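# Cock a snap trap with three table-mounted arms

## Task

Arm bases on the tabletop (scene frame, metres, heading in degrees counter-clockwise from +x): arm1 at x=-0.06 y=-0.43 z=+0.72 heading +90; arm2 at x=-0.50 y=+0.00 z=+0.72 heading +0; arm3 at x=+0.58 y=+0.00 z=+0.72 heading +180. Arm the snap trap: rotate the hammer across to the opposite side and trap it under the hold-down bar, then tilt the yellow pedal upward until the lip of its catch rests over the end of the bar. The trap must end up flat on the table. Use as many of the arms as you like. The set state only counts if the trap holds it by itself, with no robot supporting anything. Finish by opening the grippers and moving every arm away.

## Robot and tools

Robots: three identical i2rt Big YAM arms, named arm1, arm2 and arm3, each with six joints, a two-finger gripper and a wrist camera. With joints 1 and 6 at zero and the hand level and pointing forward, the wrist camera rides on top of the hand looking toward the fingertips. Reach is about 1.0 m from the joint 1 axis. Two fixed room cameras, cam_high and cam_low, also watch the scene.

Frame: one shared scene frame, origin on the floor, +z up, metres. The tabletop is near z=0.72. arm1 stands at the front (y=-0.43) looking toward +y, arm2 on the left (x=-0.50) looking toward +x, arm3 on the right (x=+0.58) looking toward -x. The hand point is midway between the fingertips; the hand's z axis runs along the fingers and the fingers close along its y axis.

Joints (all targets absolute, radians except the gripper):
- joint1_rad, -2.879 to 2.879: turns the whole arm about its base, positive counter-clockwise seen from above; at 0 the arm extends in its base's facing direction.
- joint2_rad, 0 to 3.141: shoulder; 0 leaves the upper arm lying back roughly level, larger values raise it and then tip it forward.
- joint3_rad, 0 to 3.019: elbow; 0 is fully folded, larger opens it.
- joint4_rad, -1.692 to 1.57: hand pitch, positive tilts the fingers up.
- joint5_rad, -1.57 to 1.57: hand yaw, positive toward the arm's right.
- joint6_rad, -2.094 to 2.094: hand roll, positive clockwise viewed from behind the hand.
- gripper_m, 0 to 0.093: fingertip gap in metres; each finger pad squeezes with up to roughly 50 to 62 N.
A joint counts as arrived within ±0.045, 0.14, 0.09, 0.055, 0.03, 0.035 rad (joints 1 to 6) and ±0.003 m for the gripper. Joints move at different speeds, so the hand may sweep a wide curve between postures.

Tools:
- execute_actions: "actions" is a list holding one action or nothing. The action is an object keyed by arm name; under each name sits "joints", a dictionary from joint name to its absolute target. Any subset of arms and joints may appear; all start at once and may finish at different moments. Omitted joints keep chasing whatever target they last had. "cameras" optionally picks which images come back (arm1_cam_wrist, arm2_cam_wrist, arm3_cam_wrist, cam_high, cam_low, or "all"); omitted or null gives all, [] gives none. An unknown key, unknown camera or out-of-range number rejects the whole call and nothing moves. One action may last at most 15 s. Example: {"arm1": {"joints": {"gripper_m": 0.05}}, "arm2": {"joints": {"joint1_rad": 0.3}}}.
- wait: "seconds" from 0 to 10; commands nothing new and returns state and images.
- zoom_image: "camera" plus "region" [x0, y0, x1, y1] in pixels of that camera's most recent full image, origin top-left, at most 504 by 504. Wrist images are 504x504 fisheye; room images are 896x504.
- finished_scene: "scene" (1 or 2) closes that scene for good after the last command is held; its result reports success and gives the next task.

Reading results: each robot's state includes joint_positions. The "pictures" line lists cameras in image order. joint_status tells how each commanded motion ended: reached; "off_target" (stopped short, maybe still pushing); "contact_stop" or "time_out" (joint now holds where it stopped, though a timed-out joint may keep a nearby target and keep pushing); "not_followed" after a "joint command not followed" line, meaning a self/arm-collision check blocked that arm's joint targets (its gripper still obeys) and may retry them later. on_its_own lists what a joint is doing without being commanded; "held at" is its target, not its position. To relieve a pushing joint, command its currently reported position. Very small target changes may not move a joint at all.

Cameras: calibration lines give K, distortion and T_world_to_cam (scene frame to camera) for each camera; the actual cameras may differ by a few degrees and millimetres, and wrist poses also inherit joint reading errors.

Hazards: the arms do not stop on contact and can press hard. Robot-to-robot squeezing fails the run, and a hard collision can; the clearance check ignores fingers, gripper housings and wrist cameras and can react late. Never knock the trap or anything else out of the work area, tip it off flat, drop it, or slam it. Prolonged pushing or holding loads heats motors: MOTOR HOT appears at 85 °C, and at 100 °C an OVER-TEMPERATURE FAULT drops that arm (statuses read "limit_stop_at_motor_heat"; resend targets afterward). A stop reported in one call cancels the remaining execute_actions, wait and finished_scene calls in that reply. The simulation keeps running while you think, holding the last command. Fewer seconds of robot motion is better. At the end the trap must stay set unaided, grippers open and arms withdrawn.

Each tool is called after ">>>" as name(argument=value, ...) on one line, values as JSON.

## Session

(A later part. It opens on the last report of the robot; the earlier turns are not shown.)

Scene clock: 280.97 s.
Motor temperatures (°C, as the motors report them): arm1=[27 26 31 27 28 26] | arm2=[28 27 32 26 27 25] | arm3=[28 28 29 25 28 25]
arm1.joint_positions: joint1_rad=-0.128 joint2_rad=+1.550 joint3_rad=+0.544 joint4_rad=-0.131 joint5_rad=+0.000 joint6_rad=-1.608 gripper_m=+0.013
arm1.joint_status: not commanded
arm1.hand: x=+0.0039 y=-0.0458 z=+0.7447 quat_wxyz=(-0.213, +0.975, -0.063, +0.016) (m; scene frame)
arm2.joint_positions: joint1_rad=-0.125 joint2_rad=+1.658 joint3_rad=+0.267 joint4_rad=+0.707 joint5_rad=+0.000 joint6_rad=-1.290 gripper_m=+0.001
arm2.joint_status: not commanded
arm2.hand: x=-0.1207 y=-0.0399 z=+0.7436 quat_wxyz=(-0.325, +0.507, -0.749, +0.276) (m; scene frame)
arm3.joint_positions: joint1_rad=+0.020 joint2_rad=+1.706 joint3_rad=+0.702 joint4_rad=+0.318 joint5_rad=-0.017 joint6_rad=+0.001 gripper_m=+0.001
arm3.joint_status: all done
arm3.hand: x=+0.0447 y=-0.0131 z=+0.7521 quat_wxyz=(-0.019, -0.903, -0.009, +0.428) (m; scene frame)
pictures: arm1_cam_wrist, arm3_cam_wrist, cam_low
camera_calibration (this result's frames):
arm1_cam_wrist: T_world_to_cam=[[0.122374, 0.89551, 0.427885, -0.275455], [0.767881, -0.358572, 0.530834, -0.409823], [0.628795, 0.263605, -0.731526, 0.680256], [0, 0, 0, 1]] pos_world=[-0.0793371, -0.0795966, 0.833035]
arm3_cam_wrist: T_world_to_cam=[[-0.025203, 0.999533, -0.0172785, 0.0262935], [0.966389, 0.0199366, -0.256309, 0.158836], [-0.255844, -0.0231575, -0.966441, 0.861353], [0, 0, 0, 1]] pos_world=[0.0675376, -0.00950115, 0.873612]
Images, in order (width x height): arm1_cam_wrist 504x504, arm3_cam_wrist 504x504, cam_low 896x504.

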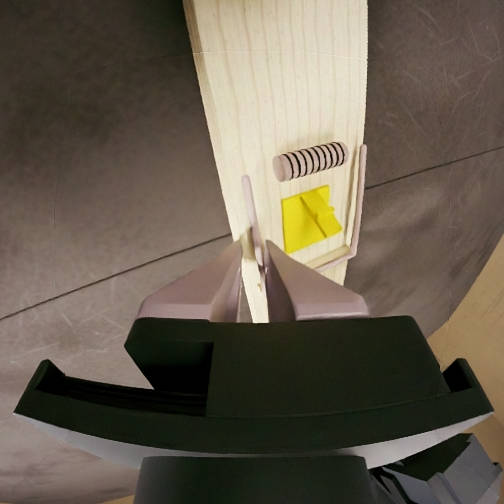

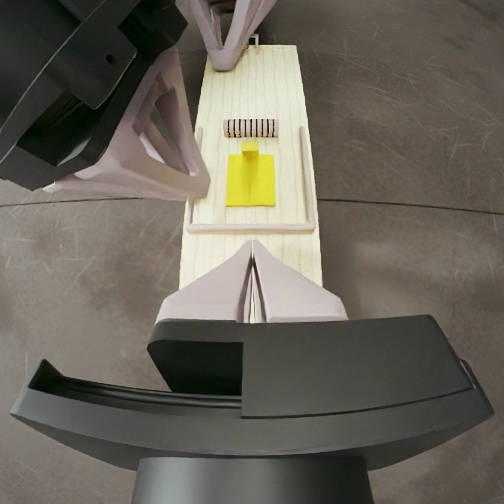

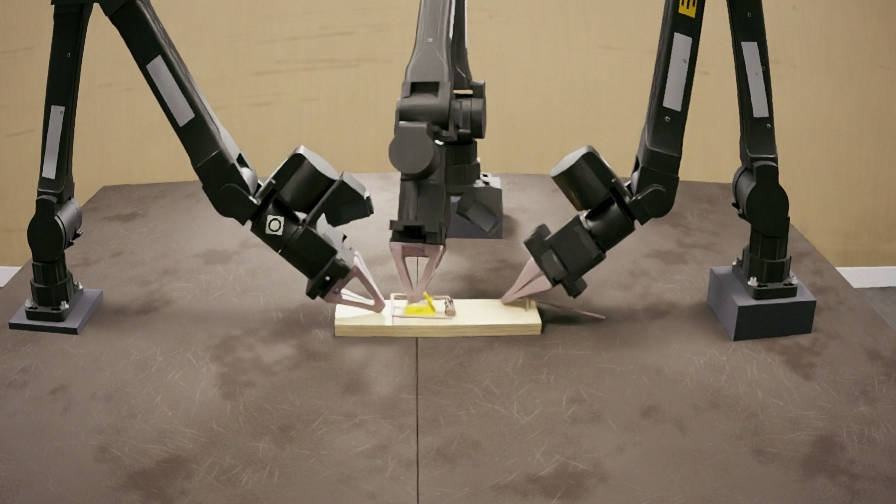

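Deeper this time.

>>> execute_actions(actions=[{"arm3":{"joints":{"joint2_rad":1.79,"joint4_rad":0.29}},"arm1":{"joints":{"gripper_m":0}}}], cameras=[])

>>> execute_actions(actions=[{"arm1":{"joints":{"joint2_rad":1.44,"joint4_rad":-0.15}}}], cameras=[])

>>> execute_actions(actions=[{"arm1":{"joints":{"joint2_rad":1.40,"joint1_rad":-0.115}}}], cameras=["cam_low","arm3_cam_wrist"])

Scene clock: 287.67 s.
Motor temperatures (°C, as the motors report them): arm1=[27 26 31 27 28 26] | arm2=[28 27 31 26 27 25] | arm3=[28 28 30 25 28 25]
arm1.joint_positions: joint1_rad=-0.128 joint2_rad=+1.549 joint3_rad=+0.544 joint4_rad=-0.131 joint5_rad=-0.002 joint6_rad=-1.638 gripper_m=+0.009
arm1.joint_status: gripper_m off_target (ended at +0.009, target +0.000)
arm1.hand: x=+0.0036 y=-0.0457 z=+0.7450 quat_wxyz=(-0.214, +0.976, -0.048, +0.019) (m; scene frame)
arm2.joint_positions: joint1_rad=-0.125 joint2_rad=+1.658 joint3_rad=+0.267 joint4_rad=+0.707 joint5_rad=+0.000 joint6_rad=-1.290 gripper_m=+0.001
arm2.joint_status: not commanded
arm2.hand: x=-0.1207 y=-0.0399 z=+0.7436 quat_wxyz=(-0.325, +0.507, -0.749, +0.276) (m; scene frame)
arm3.joint_positions: joint1_rad=+0.020 joint2_rad=+1.720 joint3_rad=+0.716 joint4_rad=+0.317 joint5_rad=-0.016 joint6_rad=+0.001 gripper_m=+0.001
arm3.joint_status: all done
arm3.hand: x=+0.0398 y=-0.0132 z=+0.7500 quat_wxyz=(-0.019, -0.904, -0.009, +0.428) (m; scene frame)
pictures: none
No camera images: the call's "cameras" was empty. Leave "cameras" out to get every camera's image.

Scene clock: 288.47 s.
Motor temperatures (°C, as the motors report them): arm1=[27 26 31 27 28 26] | arm2=[28 27 31 26 27 25] | arm3=[28 28 30 25 28 25]
arm1.joint_positions: joint1_rad=-0.125 joint2_rad=+1.506 joint3_rad=+0.541 joint4_rad=-0.173 joint5_rad=-0.005 joint6_rad=-1.637 gripper_m=+0.003
arm1.joint_status: all done
arm1.on_its_own: gripper_m moved -0.006 to your old target +0.000
arm1.hand: x=+0.0015 y=-0.0494 z=+0.7557 quat_wxyz=(-0.213, +0.976, -0.047, +0.017) (m; scene frame)
arm2.joint_positions: joint1_rad=-0.125 joint2_rad=+1.657 joint3_rad=+0.268 joint4_rad=+0.706 joint5_rad=-0.001 joint6_rad=-1.290 gripper_m=+0.001
arm2.joint_status: not commanded
arm2.hand: x=-0.1205 y=-0.0398 z=+0.7437 quat_wxyz=(-0.325, +0.507, -0.749, +0.276) (m; scene frame)
arm3.joint_positions: joint1_rad=+0.033 joint2_rad=+1.726 joint3_rad=+0.723 joint4_rad=+0.317 joint5_rad=-0.022 joint6_rad=+0.001 gripper_m=+0.001
arm3.joint_status: not commanded
arm3.hand: x=+0.0371 y=-0.0211 z=+0.7501 quat_wxyz=(-0.024, -0.903, -0.016, +0.428) (m; scene frame)
pictures: none
No camera images: the call's "cameras" was empty. Leave "cameras" out to get every camera's image.

Scene clock: 289.03 s.
Motor temperatures (°C, as the motors report them): arm1=[27 26 31 27 28 26] | arm2=[28 27 31 26 27 25] | arm3=[28 28 30 25 28 25]
arm1.joint_positions: joint1_rad=-0.120 joint2_rad=+1.496 joint3_rad=+0.541 joint4_rad=-0.179 joint5_rad=+0.001 joint6_rad=-1.637 gripper_m=+0.003
arm1.joint_status: all done
arm1.hand: x=+0.0006 y=-0.0493 z=+0.7584 quat_wxyz=(-0.215, +0.975, -0.046, +0.019) (m; scene frame)
arm2.joint_positions: joint1_rad=-0.125 joint2_rad=+1.657 joint3_rad=+0.268 joint4_rad=+0.706 joint5_rad=-0.001 joint6_rad=-1.290 gripper_m=+0.001
arm2.joint_status: not commanded
arm2.hand: x=-0.1205 y=-0.0398 z=+0.7437 quat_wxyz=(-0.325, +0.507, -0.749, +0.276) (m; scene frame)
arm3.joint_positions: joint1_rad=+0.033 joint2_rad=+1.727 joint3_rad=+0.725 joint4_rad=+0.317 joint5_rad=-0.023 joint6_rad=+0.001 gripper_m=+0.001
arm3.joint_status: not commanded
arm3.hand: x=+0.0363 y=-0.0212 z=+0.7505 quat_wxyz=(-0.025, -0.903, -0.016, +0.429) (m; scene frame)
pictures: arm3_cam_wrist, cam_low
camera_calibration (this result's frames):
arm3_cam_wrist: T_world_to_cam=[[-0.042517, 0.998873, -0.0211102, 0.0376375], [0.965378, 0.0356301, -0.258409, 0.168676], [-0.257366, -0.0313661, -0.965805, 0.856877], [0, 0, 0, 1]] pos_world=[0.0592948, -0.0167281, 0.871958]
Images, in order (width x height): arm3_cam_wrist 504x504, cam_low 896x504.

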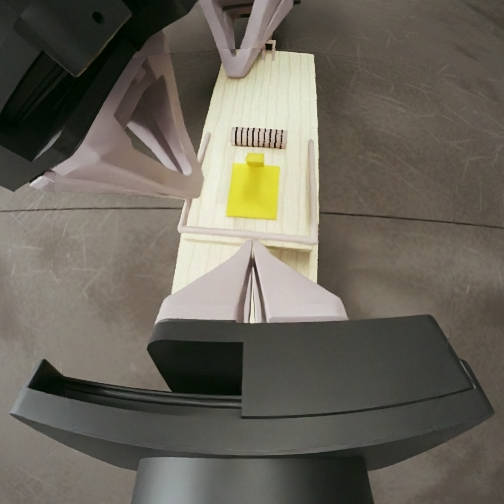

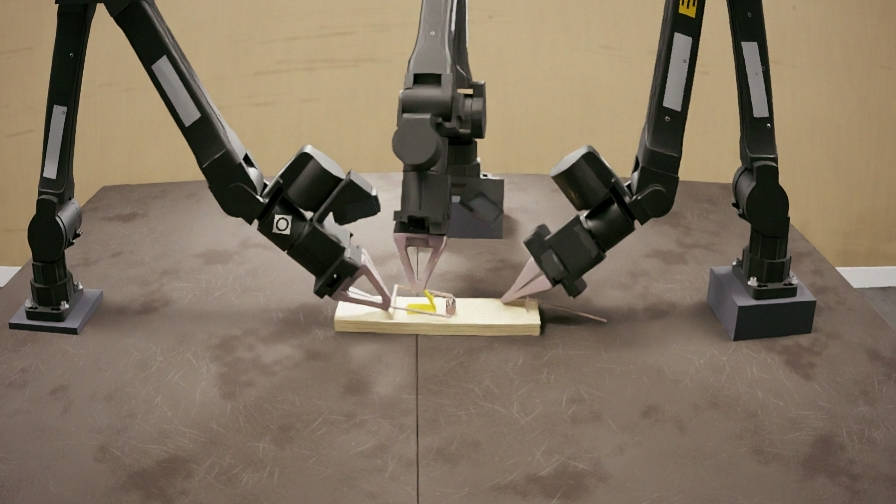

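>>> execute_actions(actions=[{"arm3":{"joints":{"joint2_rad":1.76,"joint3_rad":0.79,"joint4_rad":0.33}}}], cameras=["cam_low","arm3_cam_wrist"])

>>> zoom_image(camera="cam_low", region=[340,250,500,340])

Scene clock: 298.23 s.
Motor temperatures (°C, as the motors report them): arm1=[27 26 32 27 28 26] | arm2=[28 27 31 26 27 25] | arm3=[28 28 30 25 28 25]
arm1.joint_positions: joint1_rad=-0.113 joint2_rad=+1.491 joint3_rad=+0.539 joint4_rad=-0.182 joint5_rad=+0.000 joint6_rad=-1.637 gripper_m=+0.003
arm1.joint_status: not commanded
arm1.hand: x=-0.0024 y=-0.0493 z=+0.7596 quat_wxyz=(-0.215, +0.976, -0.042, +0.018) (m; scene frame)
arm2.joint_positions: joint1_rad=-0.125 joint2_rad=+1.657 joint3_rad=+0.268 joint4_rad=+0.706 joint5_rad=-0.001 joint6_rad=-1.290 gripper_m=+0.001
arm2.joint_status: not commanded
arm2.hand: x=-0.1205 y=-0.0398 z=+0.7437 quat_wxyz=(-0.325, +0.507, -0.749, +0.276) (m; scene frame)
arm3.joint_positions: joint1_rad=+0.033 joint2_rad=+1.727 joint3_rad=+0.734 joint4_rad=+0.321 joint5_rad=-0.022 joint6_rad=+0.001 gripper_m=+0.001
arm3.joint_status: all done
arm3.hand: x=+0.0316 y=-0.0211 z=+0.7546 quat_wxyz=(-0.024, -0.900, -0.016, +0.435) (m; scene frame)
pictures: arm3_cam_wrist, cam_low
camera_calibration (this result's frames):
arm3_cam_wrist: T_world_to_cam=[[-0.0416985, 0.998924, -0.0202802, 0.0367716], [0.962086, 0.0346684, -0.270533, 0.183457], [-0.269539, -0.0307921, -0.962497, 0.857592], [0, 0, 0, 1]] pos_world=[0.0561861, -0.0166851, 0.875807]
Images, in order (width x height): arm3_cam_wrist 504x504, cam_low 896x504.

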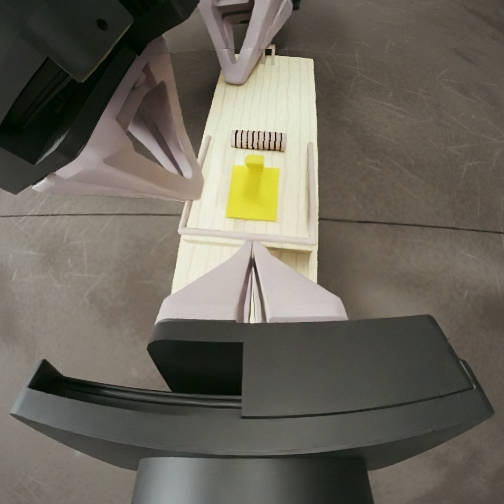

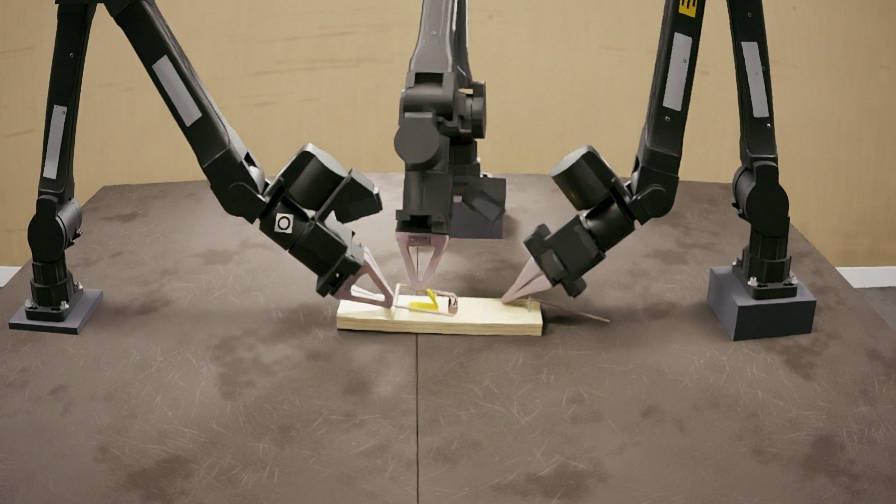

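Region (340, 250, 500, 340) of cam_low's 896x504 image, scaled by 3.150, with more detail than that image has; it fills the top 284 rows of this view, and the rest is white.

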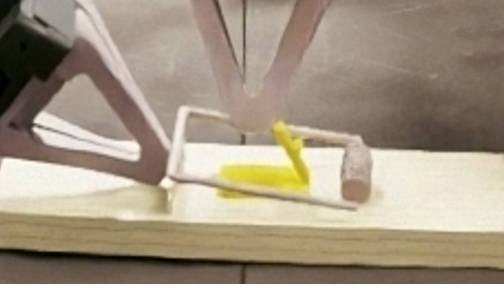

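>>> execute_actions(actions=[{"arm3":{"joints":{"joint2_rad":1.82,"joint3_rad":0.72,"joint4_rad":0.29}}}], cameras=[])

>>> execute_actions(actions=[{"arm1":{"joints":{"joint2_rad":1.375,"joint4_rad":-0.145,"joint1_rad":-0.105}}}], cameras=["cam_low"])

>>> zoom_image(camera="cam_low", region=[340,250,500,340])

Scene clock: 306.53 s.
Motor temperatures (°C, as the motors report them): arm1=[27 27 32 27 28 26] | arm2=[28 27 31 26 27 25] | arm3=[28 28 31 25 28 25]
arm1.joint_positions: joint1_rad=-0.112 joint2_rad=+1.491 joint3_rad=+0.539 joint4_rad=-0.183 joint5_rad=-0.003 joint6_rad=-1.637 gripper_m=+0.003
arm1.joint_status: not commanded
arm1.hand: x=-0.0031 y=-0.0497 z=+0.7593 quat_wxyz=(-0.215, +0.976, -0.042, +0.016) (m; scene frame)
arm2.joint_positions: joint1_rad=-0.125 joint2_rad=+1.657 joint3_rad=+0.268 joint4_rad=+0.706 joint5_rad=-0.001 joint6_rad=-1.290 gripper_m=+0.001
arm2.joint_status: not commanded
arm2.hand: x=-0.1206 y=-0.0398 z=+0.7436 quat_wxyz=(-0.325, +0.507, -0.749, +0.276) (m; scene frame)
arm3.joint_positions: joint1_rad=+0.033 joint2_rad=+1.736 joint3_rad=+0.734 joint4_rad=+0.321 joint5_rad=-0.024 joint6_rad=+0.001 gripper_m=+0.001
arm3.joint_status: all done
arm3.hand: x=+0.0328 y=-0.0217 z=+0.7496 quat_wxyz=(-0.025, -0.902, -0.016, +0.430) (m; scene frame)
pictures: none
No camera images: the call's "cameras" was empty. Leave "cameras" out to get every camera's image.

Scene clock: 307.10 s.
Motor temperatures (°C, as the motors report them): arm1=[27 27 32 27 28 26] | arm2=[28 27 31 26 27 25] | arm3=[28 28 31 25 28 25]
arm1.joint_positions: joint1_rad=-0.108 joint2_rad=+1.478 joint3_rad=+0.534 joint4_rad=-0.183 joint5_rad=+0.000 joint6_rad=-1.641 gripper_m=+0.003
arm1.joint_status: all done
arm1.hand: x=-0.0046 y=-0.0499 z=+0.7628 quat_wxyz=(-0.219, +0.975, -0.037, +0.018) (m; scene frame)
arm2.joint_positions: joint1_rad=-0.125 joint2_rad=+1.657 joint3_rad=+0.268 joint4_rad=+0.706 joint5_rad=-0.001 joint6_rad=-1.290 gripper_m=+0.001
arm2.joint_status: not commanded
arm2.hand: x=-0.1206 y=-0.0398 z=+0.7436 quat_wxyz=(-0.325, +0.507, -0.749, +0.276) (m; scene frame)
arm3.joint_positions: joint1_rad=+0.034 joint2_rad=+1.736 joint3_rad=+0.734 joint4_rad=+0.322 joint5_rad=-0.024 joint6_rad=+0.001 gripper_m=+0.001
arm3.joint_status: not commanded
arm3.hand: x=+0.0327 y=-0.0223 z=+0.7497 quat_wxyz=(-0.025, -0.902, -0.017, +0.431) (m; scene frame)
pictures: cam_low
Images, in order (width x height): cam_low 896x504.

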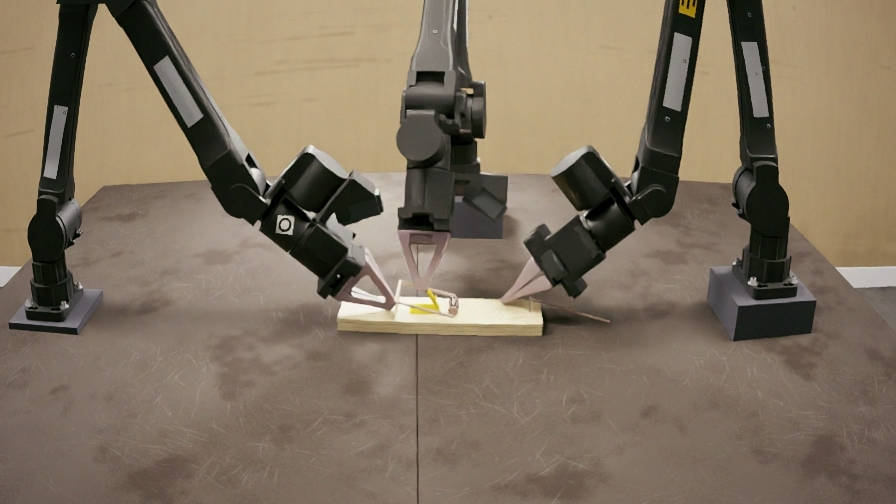

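Region (340, 250, 500, 340) of cam_low's 896x504 image, scaled by 3.150, with more detail than that image has; it fills the top 284 rows of this view, and the rest is white.

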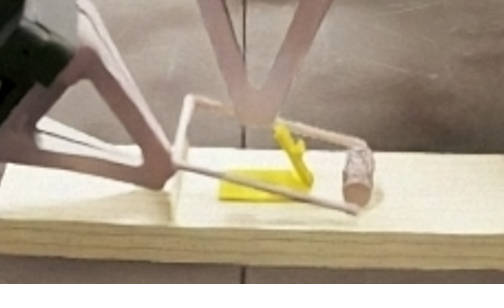

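>>> execute_actions(actions=[{"arm3":{"joints":{"joint2_rad":1.755,"joint3_rad":0.84,"joint4_rad":0.27}}}], cameras=["cam_low"])

>>> zoom_image(camera="cam_low", region=[340,250,500,340])

Scene clock: 316.90 s.
Motor temperatures (°C, as the motors report them): arm1=[27 27 32 28 28 26] | arm2=[28 27 31 26 27 25] | arm3=[28 28 30 25 28 25]
arm1.joint_positions: joint1_rad=-0.096 joint2_rad=+1.473 joint3_rad=+0.534 joint4_rad=-0.185 joint5_rad=-0.008 joint6_rad=-1.640 gripper_m=+0.003
arm1.joint_status: not commanded
arm1.hand: x=-0.0100 y=-0.0489 z=+0.7644 quat_wxyz=(-0.221, +0.975, -0.031, +0.013) (m; scene frame)
arm2.joint_positions: joint1_rad=-0.125 joint2_rad=+1.655 joint3_rad=+0.268 joint4_rad=+0.706 joint5_rad=-0.001 joint6_rad=-1.290 gripper_m=+0.001
arm2.joint_status: not commanded
arm2.hand: x=-0.1203 y=-0.0398 z=+0.7443 quat_wxyz=(-0.326, +0.507, -0.749, +0.277) (m; scene frame)
arm3.joint_positions: joint1_rad=+0.034 joint2_rad=+1.729 joint3_rad=+0.766 joint4_rad=+0.276 joint5_rad=-0.020 joint6_rad=+0.001 gripper_m=+0.001
arm3.joint_status: all done
arm3.hand: x=+0.0238 y=-0.0216 z=+0.7576 quat_wxyz=(-0.023, -0.904, -0.016, +0.428) (m; scene frame)
pictures: cam_low
Images, in order (width x height): cam_low 896x504.

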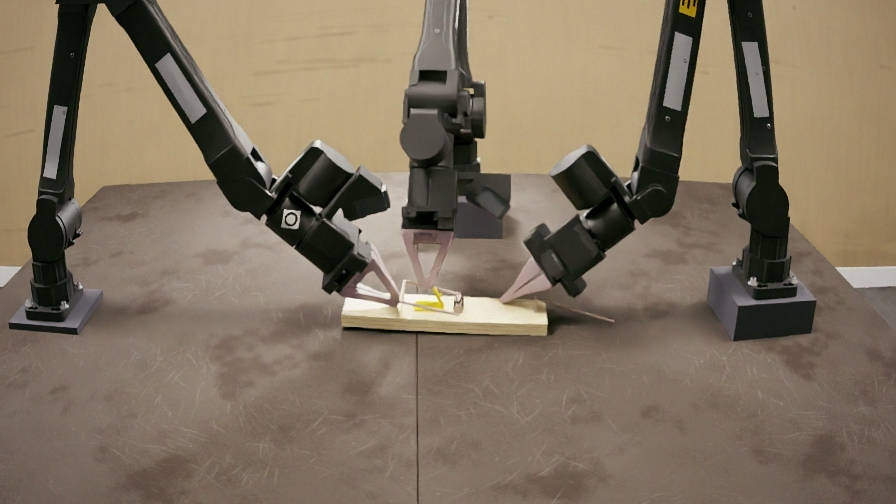

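Region (340, 250, 500, 340) of cam_low's 896x504 image, scaled by 3.150, with more detail than that image has; it fills the top 284 rows of this view, and the rest is white.

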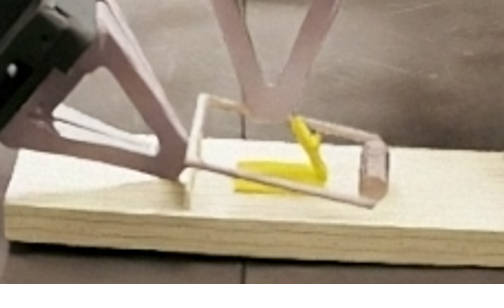

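>>> execute_actions(actions=[{"arm3":{"joints":{"joint2_rad":1.83,"joint3_rad":0.75,"joint4_rad":0.25}},"arm2":{"joints":{"joint2_rad":1.58,"joint4_rad":0.66}}}], cameras=[])

>>> execute_actions(actions=[{"arm2":{"joints":{"joint1_rad":-0.06,"joint2_rad":1.64,"joint3_rad":0.41,"joint4_rad":0.56}}}], cameras=[])

>>> execute_actions(actions=[{"arm2":{"joints":{"joint2_rad":1.79,"joint3_rad":0.37,"joint4_rad":0.59}}}], cameras=["cam_low","cam_high"])

Scene clock: 331.70 s.
Motor temperatures (°C, as the motors report them): arm1=[27 27 32 28 28 26] | arm2=[28 27 31 26 27 25] | arm3=[28 28 32 25 28 25]
arm1.joint_positions: joint1_rad=-0.088 joint2_rad=+1.446 joint3_rad=+0.534 joint4_rad=-0.185 joint5_rad=-0.019 joint6_rad=-1.630 gripper_m=+0.002
arm1.joint_status: not commanded
arm1.hand: x=-0.0146 y=-0.0445 z=+0.7742 quat_wxyz=(-0.234, +0.972, -0.031, +0.007) (m; scene frame)
arm2.joint_positions: joint1_rad=-0.125 joint2_rad=+1.584 joint3_rad=+0.260 joint4_rad=+0.674 joint5_rad=-0.001 joint6_rad=-1.290 gripper_m=+0.001
arm2.joint_status: all done
arm2.hand: x=-0.1181 y=-0.0399 z=+0.7618 quat_wxyz=(-0.337, +0.503, -0.743, +0.286) (m; scene frame)
arm3.joint_positions: joint1_rad=+0.034 joint2_rad=+1.736 joint3_rad=+0.767 joint4_rad=+0.287 joint5_rad=-0.009 joint6_rad=+0.001 gripper_m=+0.001
arm3.joint_status: all done
arm3.hand: x=+0.0222 y=-0.0199 z=+0.7566 quat_wxyz=(-0.019, -0.902, -0.014, +0.430) (m; scene frame)
pictures: none
No camera images: the call's "cameras" was empty. Leave "cameras" out to get every camera's image.

Scene clock: 332.60 s.
Motor temperatures (°C, as the motors report them): arm1=[27 27 32 28 28 26] | arm2=[28 27 31 26 27 25] | arm3=[28 28 32 25 28 25]
arm1.joint_positions: joint1_rad=-0.088 joint2_rad=+1.446 joint3_rad=+0.534 joint4_rad=-0.185 joint5_rad=-0.019 joint6_rad=-1.629 gripper_m=+0.002
arm1.joint_status: not commanded
arm1.hand: x=-0.0147 y=-0.0445 z=+0.7742 quat_wxyz=(-0.234, +0.972, -0.031, +0.007) (m; scene frame)
arm2.joint_positions: joint1_rad=-0.063 joint2_rad=+1.624 joint3_rad=+0.399 joint4_rad=+0.572 joint5_rad=-0.001 joint6_rad=-1.290 gripper_m=+0.001
arm2.joint_status: all done
arm2.hand: x=-0.0659 y=-0.0183 z=+0.7683 quat_wxyz=(-0.344, +0.526, -0.728, +0.274) (m; scene frame)
arm3.joint_positions: joint1_rad=+0.034 joint2_rad=+1.736 joint3_rad=+0.767 joint4_rad=+0.287 joint5_rad=-0.009 joint6_rad=+0.001 gripper_m=+0.001
arm3.joint_status: not commanded
arm3.hand: x=+0.0222 y=-0.0199 z=+0.7566 quat_wxyz=(-0.019, -0.902, -0.014, +0.430) (m; scene frame)
pictures: none
No camera images: the call's "cameras" was empty. Leave "cameras" out to get every camera's image.

Scene clock: 333.40 s.
Motor temperatures (°C, as the motors report them): arm1=[27 27 32 28 28 26] | arm2=[28 27 31 26 27 25] | arm3=[28 28 32 25 28 24]
arm1.joint_positions: joint1_rad=-0.088 joint2_rad=+1.452 joint3_rad=+0.526 joint4_rad=-0.185 joint5_rad=-0.015 joint6_rad=-1.638 gripper_m=+0.002
arm1.joint_status: not commanded
arm1.hand: x=-0.0145 y=-0.0496 z=+0.7693 quat_wxyz=(-0.227, +0.973, -0.028, +0.009) (m; scene frame)
arm2.joint_positions: joint1_rad=-0.068 joint2_rad=+1.684 joint3_rad=+0.393 joint4_rad=+0.650 joint5_rad=+0.012 joint6_rad=-1.293 gripper_m=+0.001
arm2.joint_status: joint4_rad off_target (ended at +0.650, target +0.590); the others done
arm2.hand: x=-0.0662 y=-0.0226 z=+0.7569 quat_wxyz=(-0.344, +0.522, -0.728, +0.283) (m; scene frame)
arm3.joint_positions: joint1_rad=+0.034 joint2_rad=+1.745 joint3_rad=+0.767 joint4_rad=+0.287 joint5_rad=-0.024 joint6_rad=+0.001 gripper_m=+0.001
arm3.joint_status: not commanded
arm3.hand: x=+0.0233 y=-0.0227 z=+0.7517 quat_wxyz=(-0.025, -0.904, -0.017, +0.426) (m; scene frame)
pictures: cam_high, cam_low
Images, in order (width x height): cam_high 896x504, cam_low 896x504.

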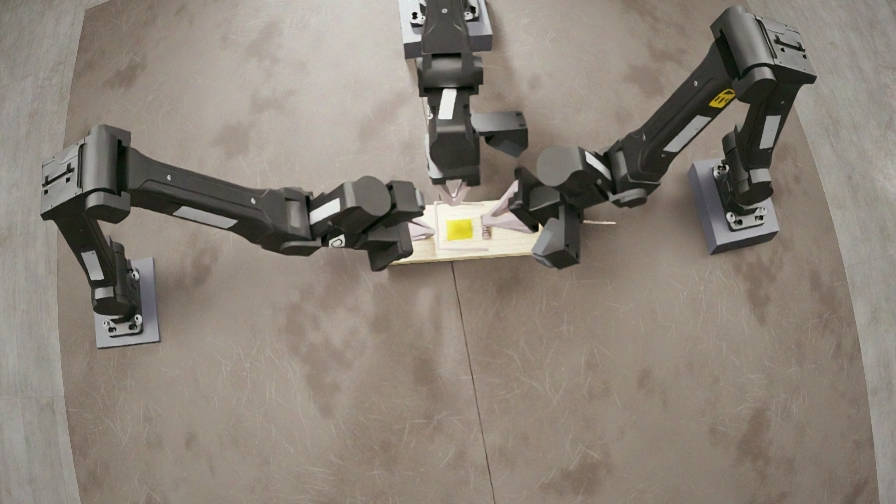

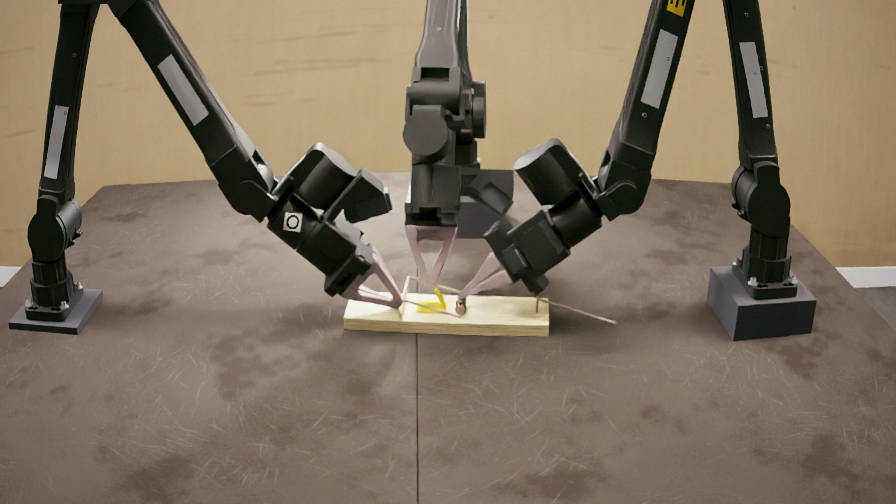

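>>> execute_actions(actions=[{"arm3":{"joints":{"joint2_rad":1.75,"joint3_rad":0.85,"joint4_rad":0.27}}}], cameras=["cam_low"])

>>> zoom_image(camera="cam_low", region=[340,250,500,340])

Scene clock: 341.17 s.
Motor temperatures (°C, as the motors report them): arm1=[27 27 33 28 28 26] | arm2=[28 27 31 26 27 25] | arm3=[28 28 31 25 28 24]
arm1.joint_positions: joint1_rad=-0.088 joint2_rad=+1.452 joint3_rad=+0.526 joint4_rad=-0.185 joint5_rad=-0.014 joint6_rad=-1.638 gripper_m=+0.002
arm1.joint_status: not commanded
arm1.hand: x=-0.0144 y=-0.0497 z=+0.7693 quat_wxyz=(-0.227, +0.973, -0.028, +0.010) (m; scene frame)
arm2.joint_positions: joint1_rad=-0.068 joint2_rad=+1.684 joint3_rad=+0.393 joint4_rad=+0.651 joint5_rad=+0.012 joint6_rad=-1.293 gripper_m=+0.001
arm2.joint_status: not commanded
arm2.hand: x=-0.0660 y=-0.0226 z=+0.7572 quat_wxyz=(-0.344, +0.522, -0.727, +0.283) (m; scene frame)
arm3.joint_positions: joint1_rad=+0.034 joint2_rad=+1.739 joint3_rad=+0.774 joint4_rad=+0.273 joint5_rad=-0.024 joint6_rad=+0.001 gripper_m=+0.001
arm3.joint_status: all done
arm3.hand: x=+0.0212 y=-0.0227 z=+0.7553 quat_wxyz=(-0.025, -0.904, -0.017, +0.426) (m; scene frame)
pictures: cam_low
Images, in order (width x height): cam_low 896x504.

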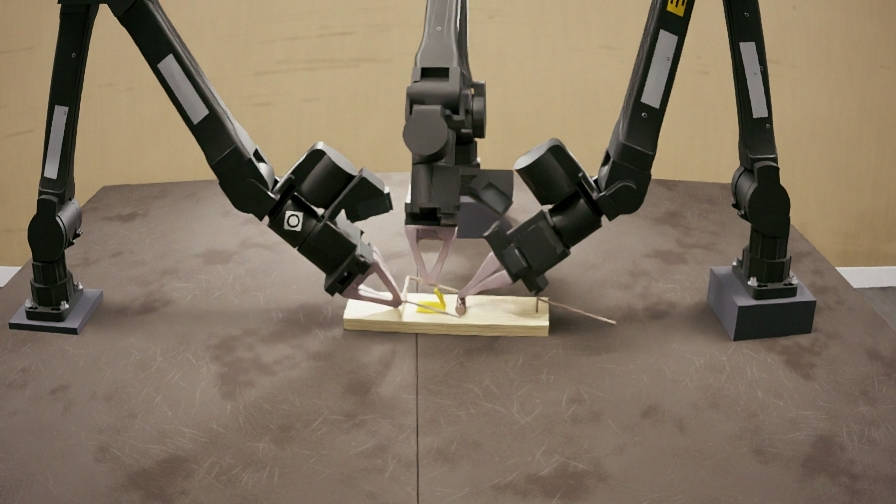

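Region (340, 250, 500, 340) of cam_low's 896x504 image, scaled by 3.150, with more detail than that image has; it fills the top 284 rows of this view, and the rest is white.

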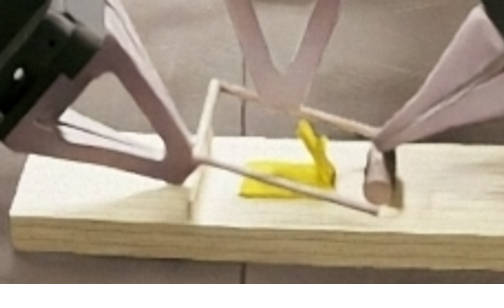

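Lift the tip over the strip without forward push first.

>>> execute_actions(actions=[{"arm3":{"joints":{"joint2_rad":1.72,"joint3_rad":0.79,"joint4_rad":0.28}}}], cameras=[])

>>> execute_actions(actions=[{"arm3":{"joints":{"joint2_rad":1.765,"joint3_rad":0.86,"joint4_rad":0.27}}}], cameras=["cam_low"])

>>> zoom_image(camera="cam_low", region=[340,250,500,340])

Scene clock: 351.43 s.
Motor temperatures (°C, as the motors report them): arm1=[27 27 33 28 28 26] | arm2=[28 27 31 26 27 25] | arm3=[28 28 32 25 28 24]
arm1.joint_positions: joint1_rad=-0.088 joint2_rad=+1.452 joint3_rad=+0.526 joint4_rad=-0.185 joint5_rad=-0.009 joint6_rad=-1.638 gripper_m=+0.002
arm1.joint_status: not commanded
arm1.hand: x=-0.0136 y=-0.0498 z=+0.7693 quat_wxyz=(-0.227, +0.973, -0.028, +0.012) (m; scene frame)
arm2.joint_positions: joint1_rad=-0.068 joint2_rad=+1.684 joint3_rad=+0.394 joint4_rad=+0.653 joint5_rad=+0.010 joint6_rad=-1.293 gripper_m=+0.001
arm2.joint_status: not commanded
arm2.hand: x=-0.0653 y=-0.0223 z=+0.7578 quat_wxyz=(-0.346, +0.522, -0.727, +0.284) (m; scene frame)
arm3.joint_positions: joint1_rad=+0.034 joint2_rad=+1.734 joint3_rad=+0.773 joint4_rad=+0.273 joint5_rad=-0.023 joint6_rad=+0.001 gripper_m=+0.001
arm3.joint_status: all done
arm3.hand: x=+0.0212 y=-0.0226 z=+0.7575 quat_wxyz=(-0.025, -0.904, -0.017, +0.427) (m; scene frame)
pictures: none
No camera images: the call's "cameras" was empty. Leave "cameras" out to get every camera's image.

Scene clock: 352.03 s.
Motor temperatures (°C, as the motors report them): arm1=[27 27 33 28 28 26] | arm2=[28 27 31 26 27 25] | arm3=[28 28 32 25 28 24]
arm1.joint_positions: joint1_rad=-0.088 joint2_rad=+1.452 joint3_rad=+0.526 joint4_rad=-0.185 joint5_rad=-0.009 joint6_rad=-1.638 gripper_m=+0.002
arm1.joint_status: not commanded
arm1.hand: x=-0.0136 y=-0.0498 z=+0.7693 quat_wxyz=(-0.227, +0.973, -0.028, +0.012) (m; scene frame)
arm2.joint_positions: joint1_rad=-0.068 joint2_rad=+1.685 joint3_rad=+0.394 joint4_rad=+0.653 joint5_rad=+0.010 joint6_rad=-1.293 gripper_m=+0.001
arm2.joint_status: not commanded
arm2.hand: x=-0.0654 y=-0.0223 z=+0.7577 quat_wxyz=(-0.345, +0.522, -0.727, +0.283) (m; scene frame)
arm3.joint_positions: joint1_rad=+0.034 joint2_rad=+1.736 joint3_rad=+0.775 joint4_rad=+0.270 joint5_rad=-0.023 joint6_rad=+0.001 gripper_m=+0.001
arm3.joint_status: all done
arm3.hand: x=+0.0210 y=-0.0226 z=+0.7568 quat_wxyz=(-0.025, -0.904, -0.017, +0.426) (m; scene frame)
pictures: cam_low
Images, in order (width x height): cam_low 896x504.

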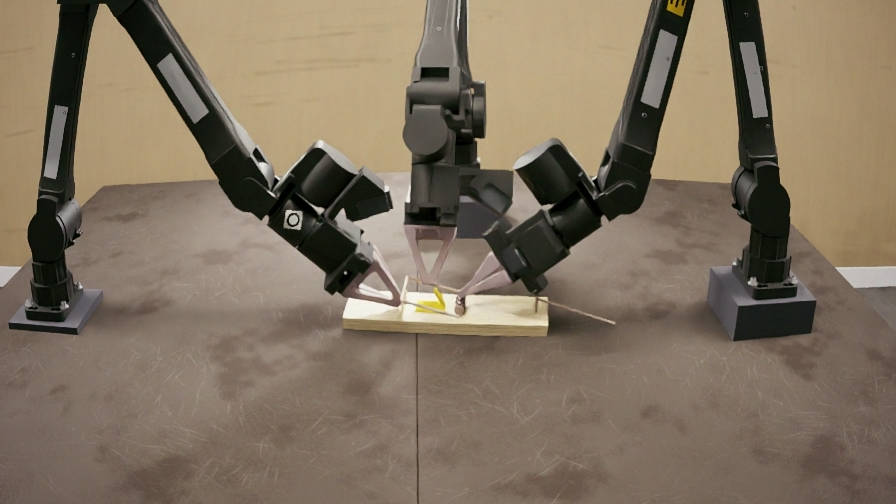

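Region (340, 250, 500, 340) of cam_low's 896x504 image, scaled by 3.150, with more detail than that image has; it fills the top 284 rows of this view, and the rest is white.

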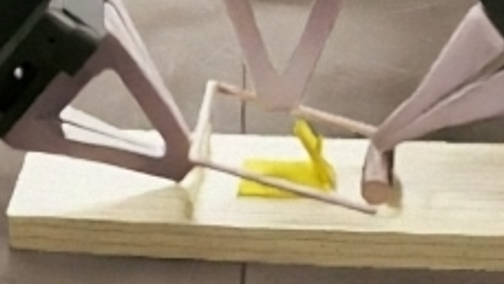

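>>> execute_actions(actions=[{"arm3":{"joints":{"joint2_rad":1.705,"joint3_rad":0.77,"joint4_rad":0.27}},"arm2":{"joints":{"joint2_rad":1.81,"joint3_rad":0.33}}}], cameras=["cam_low"])

>>> zoom_image(camera="cam_low", region=[340,250,500,340])

Scene clock: 360.40 s.
Motor temperatures (°C, as the motors report them): arm1=[27 27 33 28 28 26] | arm2=[28 27 31 26 27 25] | arm3=[28 29 33 25 28 24]
arm1.joint_positions: joint1_rad=-0.089 joint2_rad=+1.452 joint3_rad=+0.526 joint4_rad=-0.185 joint5_rad=-0.006 joint6_rad=-1.635 gripper_m=+0.002
arm1.joint_status: not commanded
arm1.hand: x=-0.0128 y=-0.0499 z=+0.7693 quat_wxyz=(-0.227, +0.973, -0.030, +0.013) (m; scene frame)
arm2.joint_positions: joint1_rad=-0.068 joint2_rad=+1.690 joint3_rad=+0.390 joint4_rad=+0.670 joint5_rad=+0.009 joint6_rad=-1.293 gripper_m=+0.001
arm2.joint_status: all done
arm2.hand: x=-0.0655 y=-0.0221 z=+0.7576 quat_wxyz=(-0.348, +0.521, -0.725, +0.285) (m; scene frame)
arm3.joint_positions: joint1_rad=+0.034 joint2_rad=+1.725 joint3_rad=+0.771 joint4_rad=+0.267 joint5_rad=-0.018 joint6_rad=+0.001 gripper_m=+0.001
arm3.joint_status: all done
arm3.hand: x=+0.0220 y=-0.0215 z=+0.7606 quat_wxyz=(-0.022, -0.903, -0.016, +0.428) (m; scene frame)
pictures: cam_low
Images, in order (width x height): cam_low 896x504.

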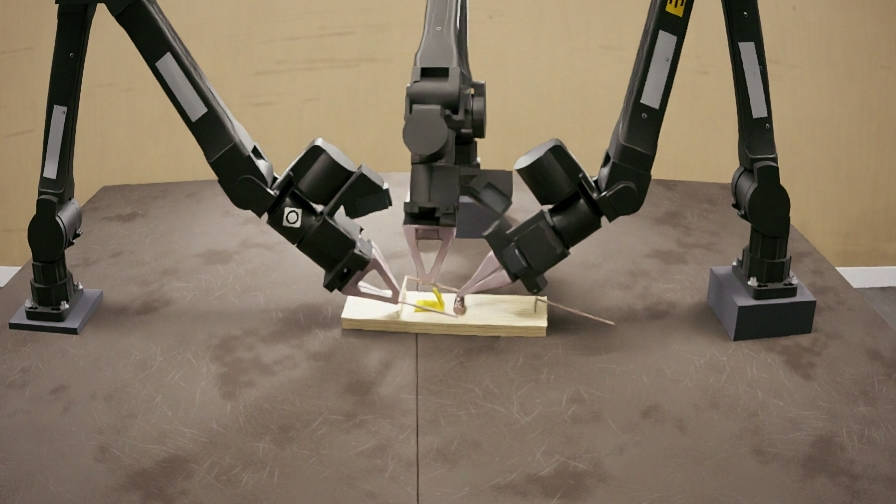

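Region (340, 250, 500, 340) of cam_low's 896x504 image, scaled by 3.150, with more detail than that image has; it fills the top 284 rows of this view, and the rest is white.

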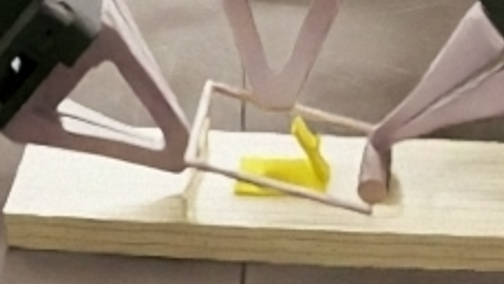

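>>> execute_actions(actions=[{"arm3":{"joints":{"joint2_rad":1.75,"joint3_rad":0.85,"joint4_rad":0.27}}}], cameras=["cam_low"])

>>> zoom_image(camera="cam_low", region=[340,250,500,340])

Scene clock: 366.03 s.
Motor temperatures (°C, as the motors report them): arm1=[27 27 33 28 28 26] | arm2=[28 27 31 26 27 25] | arm3=[28 29 32 25 28 24]
arm1.joint_positions: joint1_rad=-0.089 joint2_rad=+1.452 joint3_rad=+0.526 joint4_rad=-0.185 joint5_rad=-0.008 joint6_rad=-1.634 gripper_m=+0.002
arm1.joint_status: not commanded
arm1.hand: x=-0.0130 y=-0.0498 z=+0.7693 quat_wxyz=(-0.227, +0.973, -0.031, +0.012) (m; scene frame)
arm2.joint_positions: joint1_rad=-0.068 joint2_rad=+1.692 joint3_rad=+0.390 joint4_rad=+0.670 joint5_rad=+0.009 joint6_rad=-1.294 gripper_m=+0.001
arm2.joint_status: not commanded
arm2.hand: x=-0.0657 y=-0.0221 z=+0.7571 quat_wxyz=(-0.348, +0.522, -0.725, +0.285) (m; scene frame)
arm3.joint_positions: joint1_rad=+0.034 joint2_rad=+1.731 joint3_rad=+0.776 joint4_rad=+0.267 joint5_rad=-0.018 joint6_rad=+0.001 gripper_m=+0.001
arm3.joint_status: all done
arm3.hand: x=+0.0207 y=-0.0216 z=+0.7589 quat_wxyz=(-0.022, -0.904, -0.016, +0.427) (m; scene frame)
pictures: cam_low
Images, in order (width x height): cam_low 896x504.

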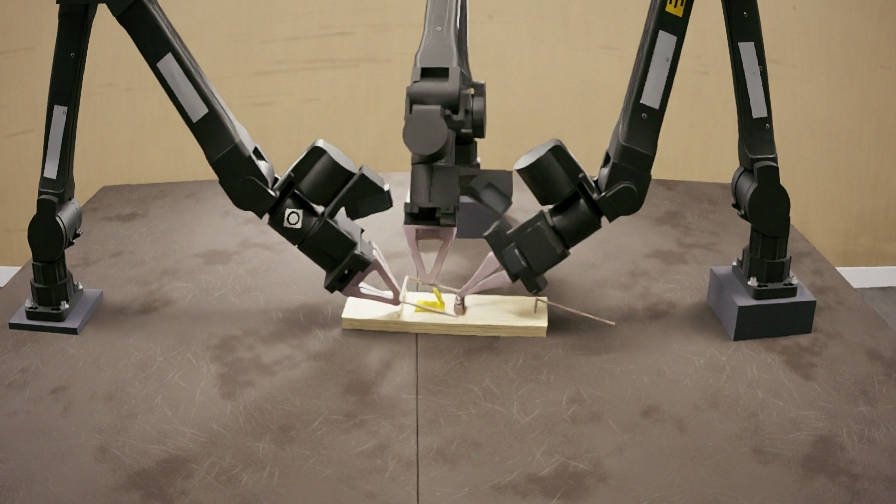

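Region (340, 250, 500, 340) of cam_low's 896x504 image, scaled by 3.150, with more detail than that image has; it fills the top 284 rows of this view, and the rest is white.

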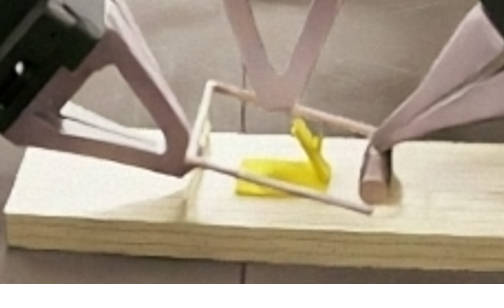

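>>> execute_actions(actions=[{"arm3":{"joints":{"joint2_rad":1.83,"joint3_rad":0.85,"joint4_rad":0.30}}}], cameras=["cam_low","arm3_cam_wrist","arm1_cam_wrist"])

>>> zoom_image(camera="arm3_cam_wrist", region=[170,150,340,290])

Scene clock: 374.77 s.
Motor temperatures (°C, as the motors report them): arm1=[27 27 33 28 28 26] | arm2=[28 27 31 26 27 25] | arm3=[28 29 33 25 28 24]
arm1.joint_positions: joint1_rad=-0.082 joint2_rad=+1.452 joint3_rad=+0.525 joint4_rad=-0.189 joint5_rad=-0.022 joint6_rad=-1.634 gripper_m=+0.002
arm1.joint_status: not commanded
arm1.hand: x=-0.0182 y=-0.0508 z=+0.7685 quat_wxyz=(-0.225, +0.974, -0.026, +0.004) (m; scene frame)
arm2.joint_positions: joint1_rad=-0.068 joint2_rad=+1.697 joint3_rad=+0.384 joint4_rad=+0.671 joint5_rad=+0.010 joint6_rad=-1.294 gripper_m=+0.001
arm2.joint_status: not commanded
arm2.hand: x=-0.0693 y=-0.0221 z=+0.7536 quat_wxyz=(-0.344, +0.523, -0.727, +0.283) (m; scene frame)
arm3.joint_positions: joint1_rad=+0.034 joint2_rad=+1.751 joint3_rad=+0.781 joint4_rad=+0.289 joint5_rad=-0.020 joint6_rad=+0.001 gripper_m=+0.001
arm3.joint_status: all done
arm3.hand: x=+0.0170 y=-0.0222 z=+0.7544 quat_wxyz=(-0.024, -0.902, -0.016, +0.430) (m; scene frame)
pictures: arm1_cam_wrist, arm3_cam_wrist, cam_low
camera_calibration (this result's frames):
arm1_cam_wrist: T_world_to_cam=[[0.0546806, 0.892132, 0.448453, -0.295744], [0.797223, -0.309427, 0.518353, -0.394708], [0.601203, 0.329174, -0.728148, 0.713065], [0, 0, 0, 1]] pos_world=[-0.0978555, -0.0930126, 0.856443]
arm3_cam_wrist: T_world_to_cam=[[-0.041691, 0.998947, -0.0191612, 0.0363323], [0.964604, 0.0352449, -0.261338, 0.190528], [-0.260388, -0.0293785, -0.965057, 0.855168], [0, 0, 0, 1]] pos_world=[0.0404056, -0.0178857, 0.875774]
Images, in order (width x height): arm1_cam_wrist 504x504, arm3_cam_wrist 504x504, cam_low 896x504.

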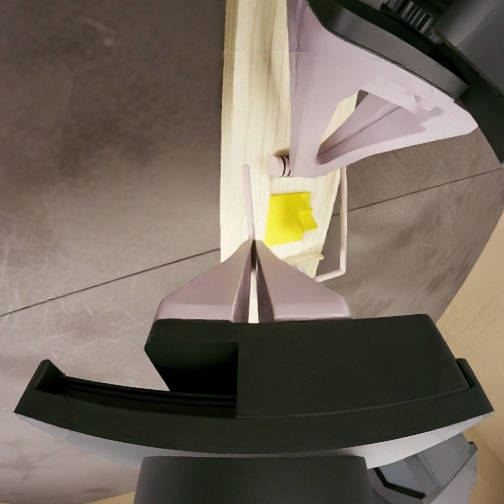

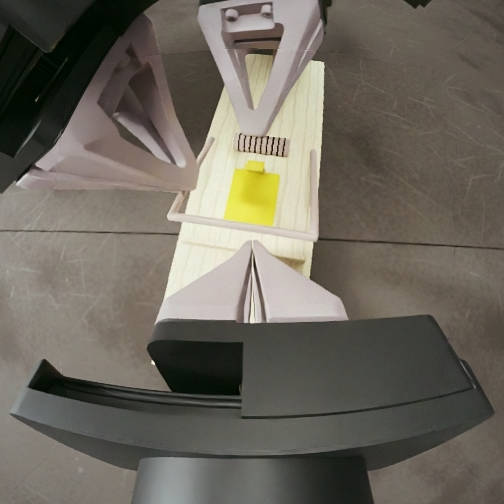

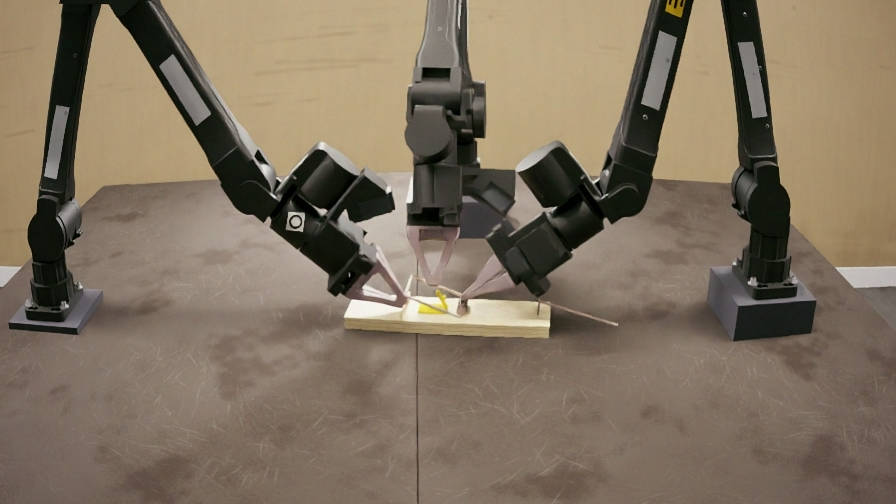

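Region (170, 150, 340, 290) of arm3_cam_wrist's 504x504 image, scaled by 2.965, with more detail than that image has; it fills the top 415 rows of this view, and the rest is white.

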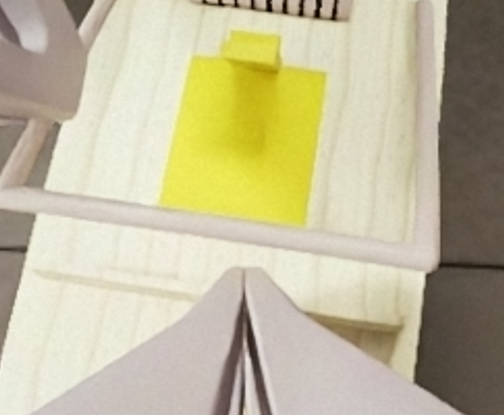

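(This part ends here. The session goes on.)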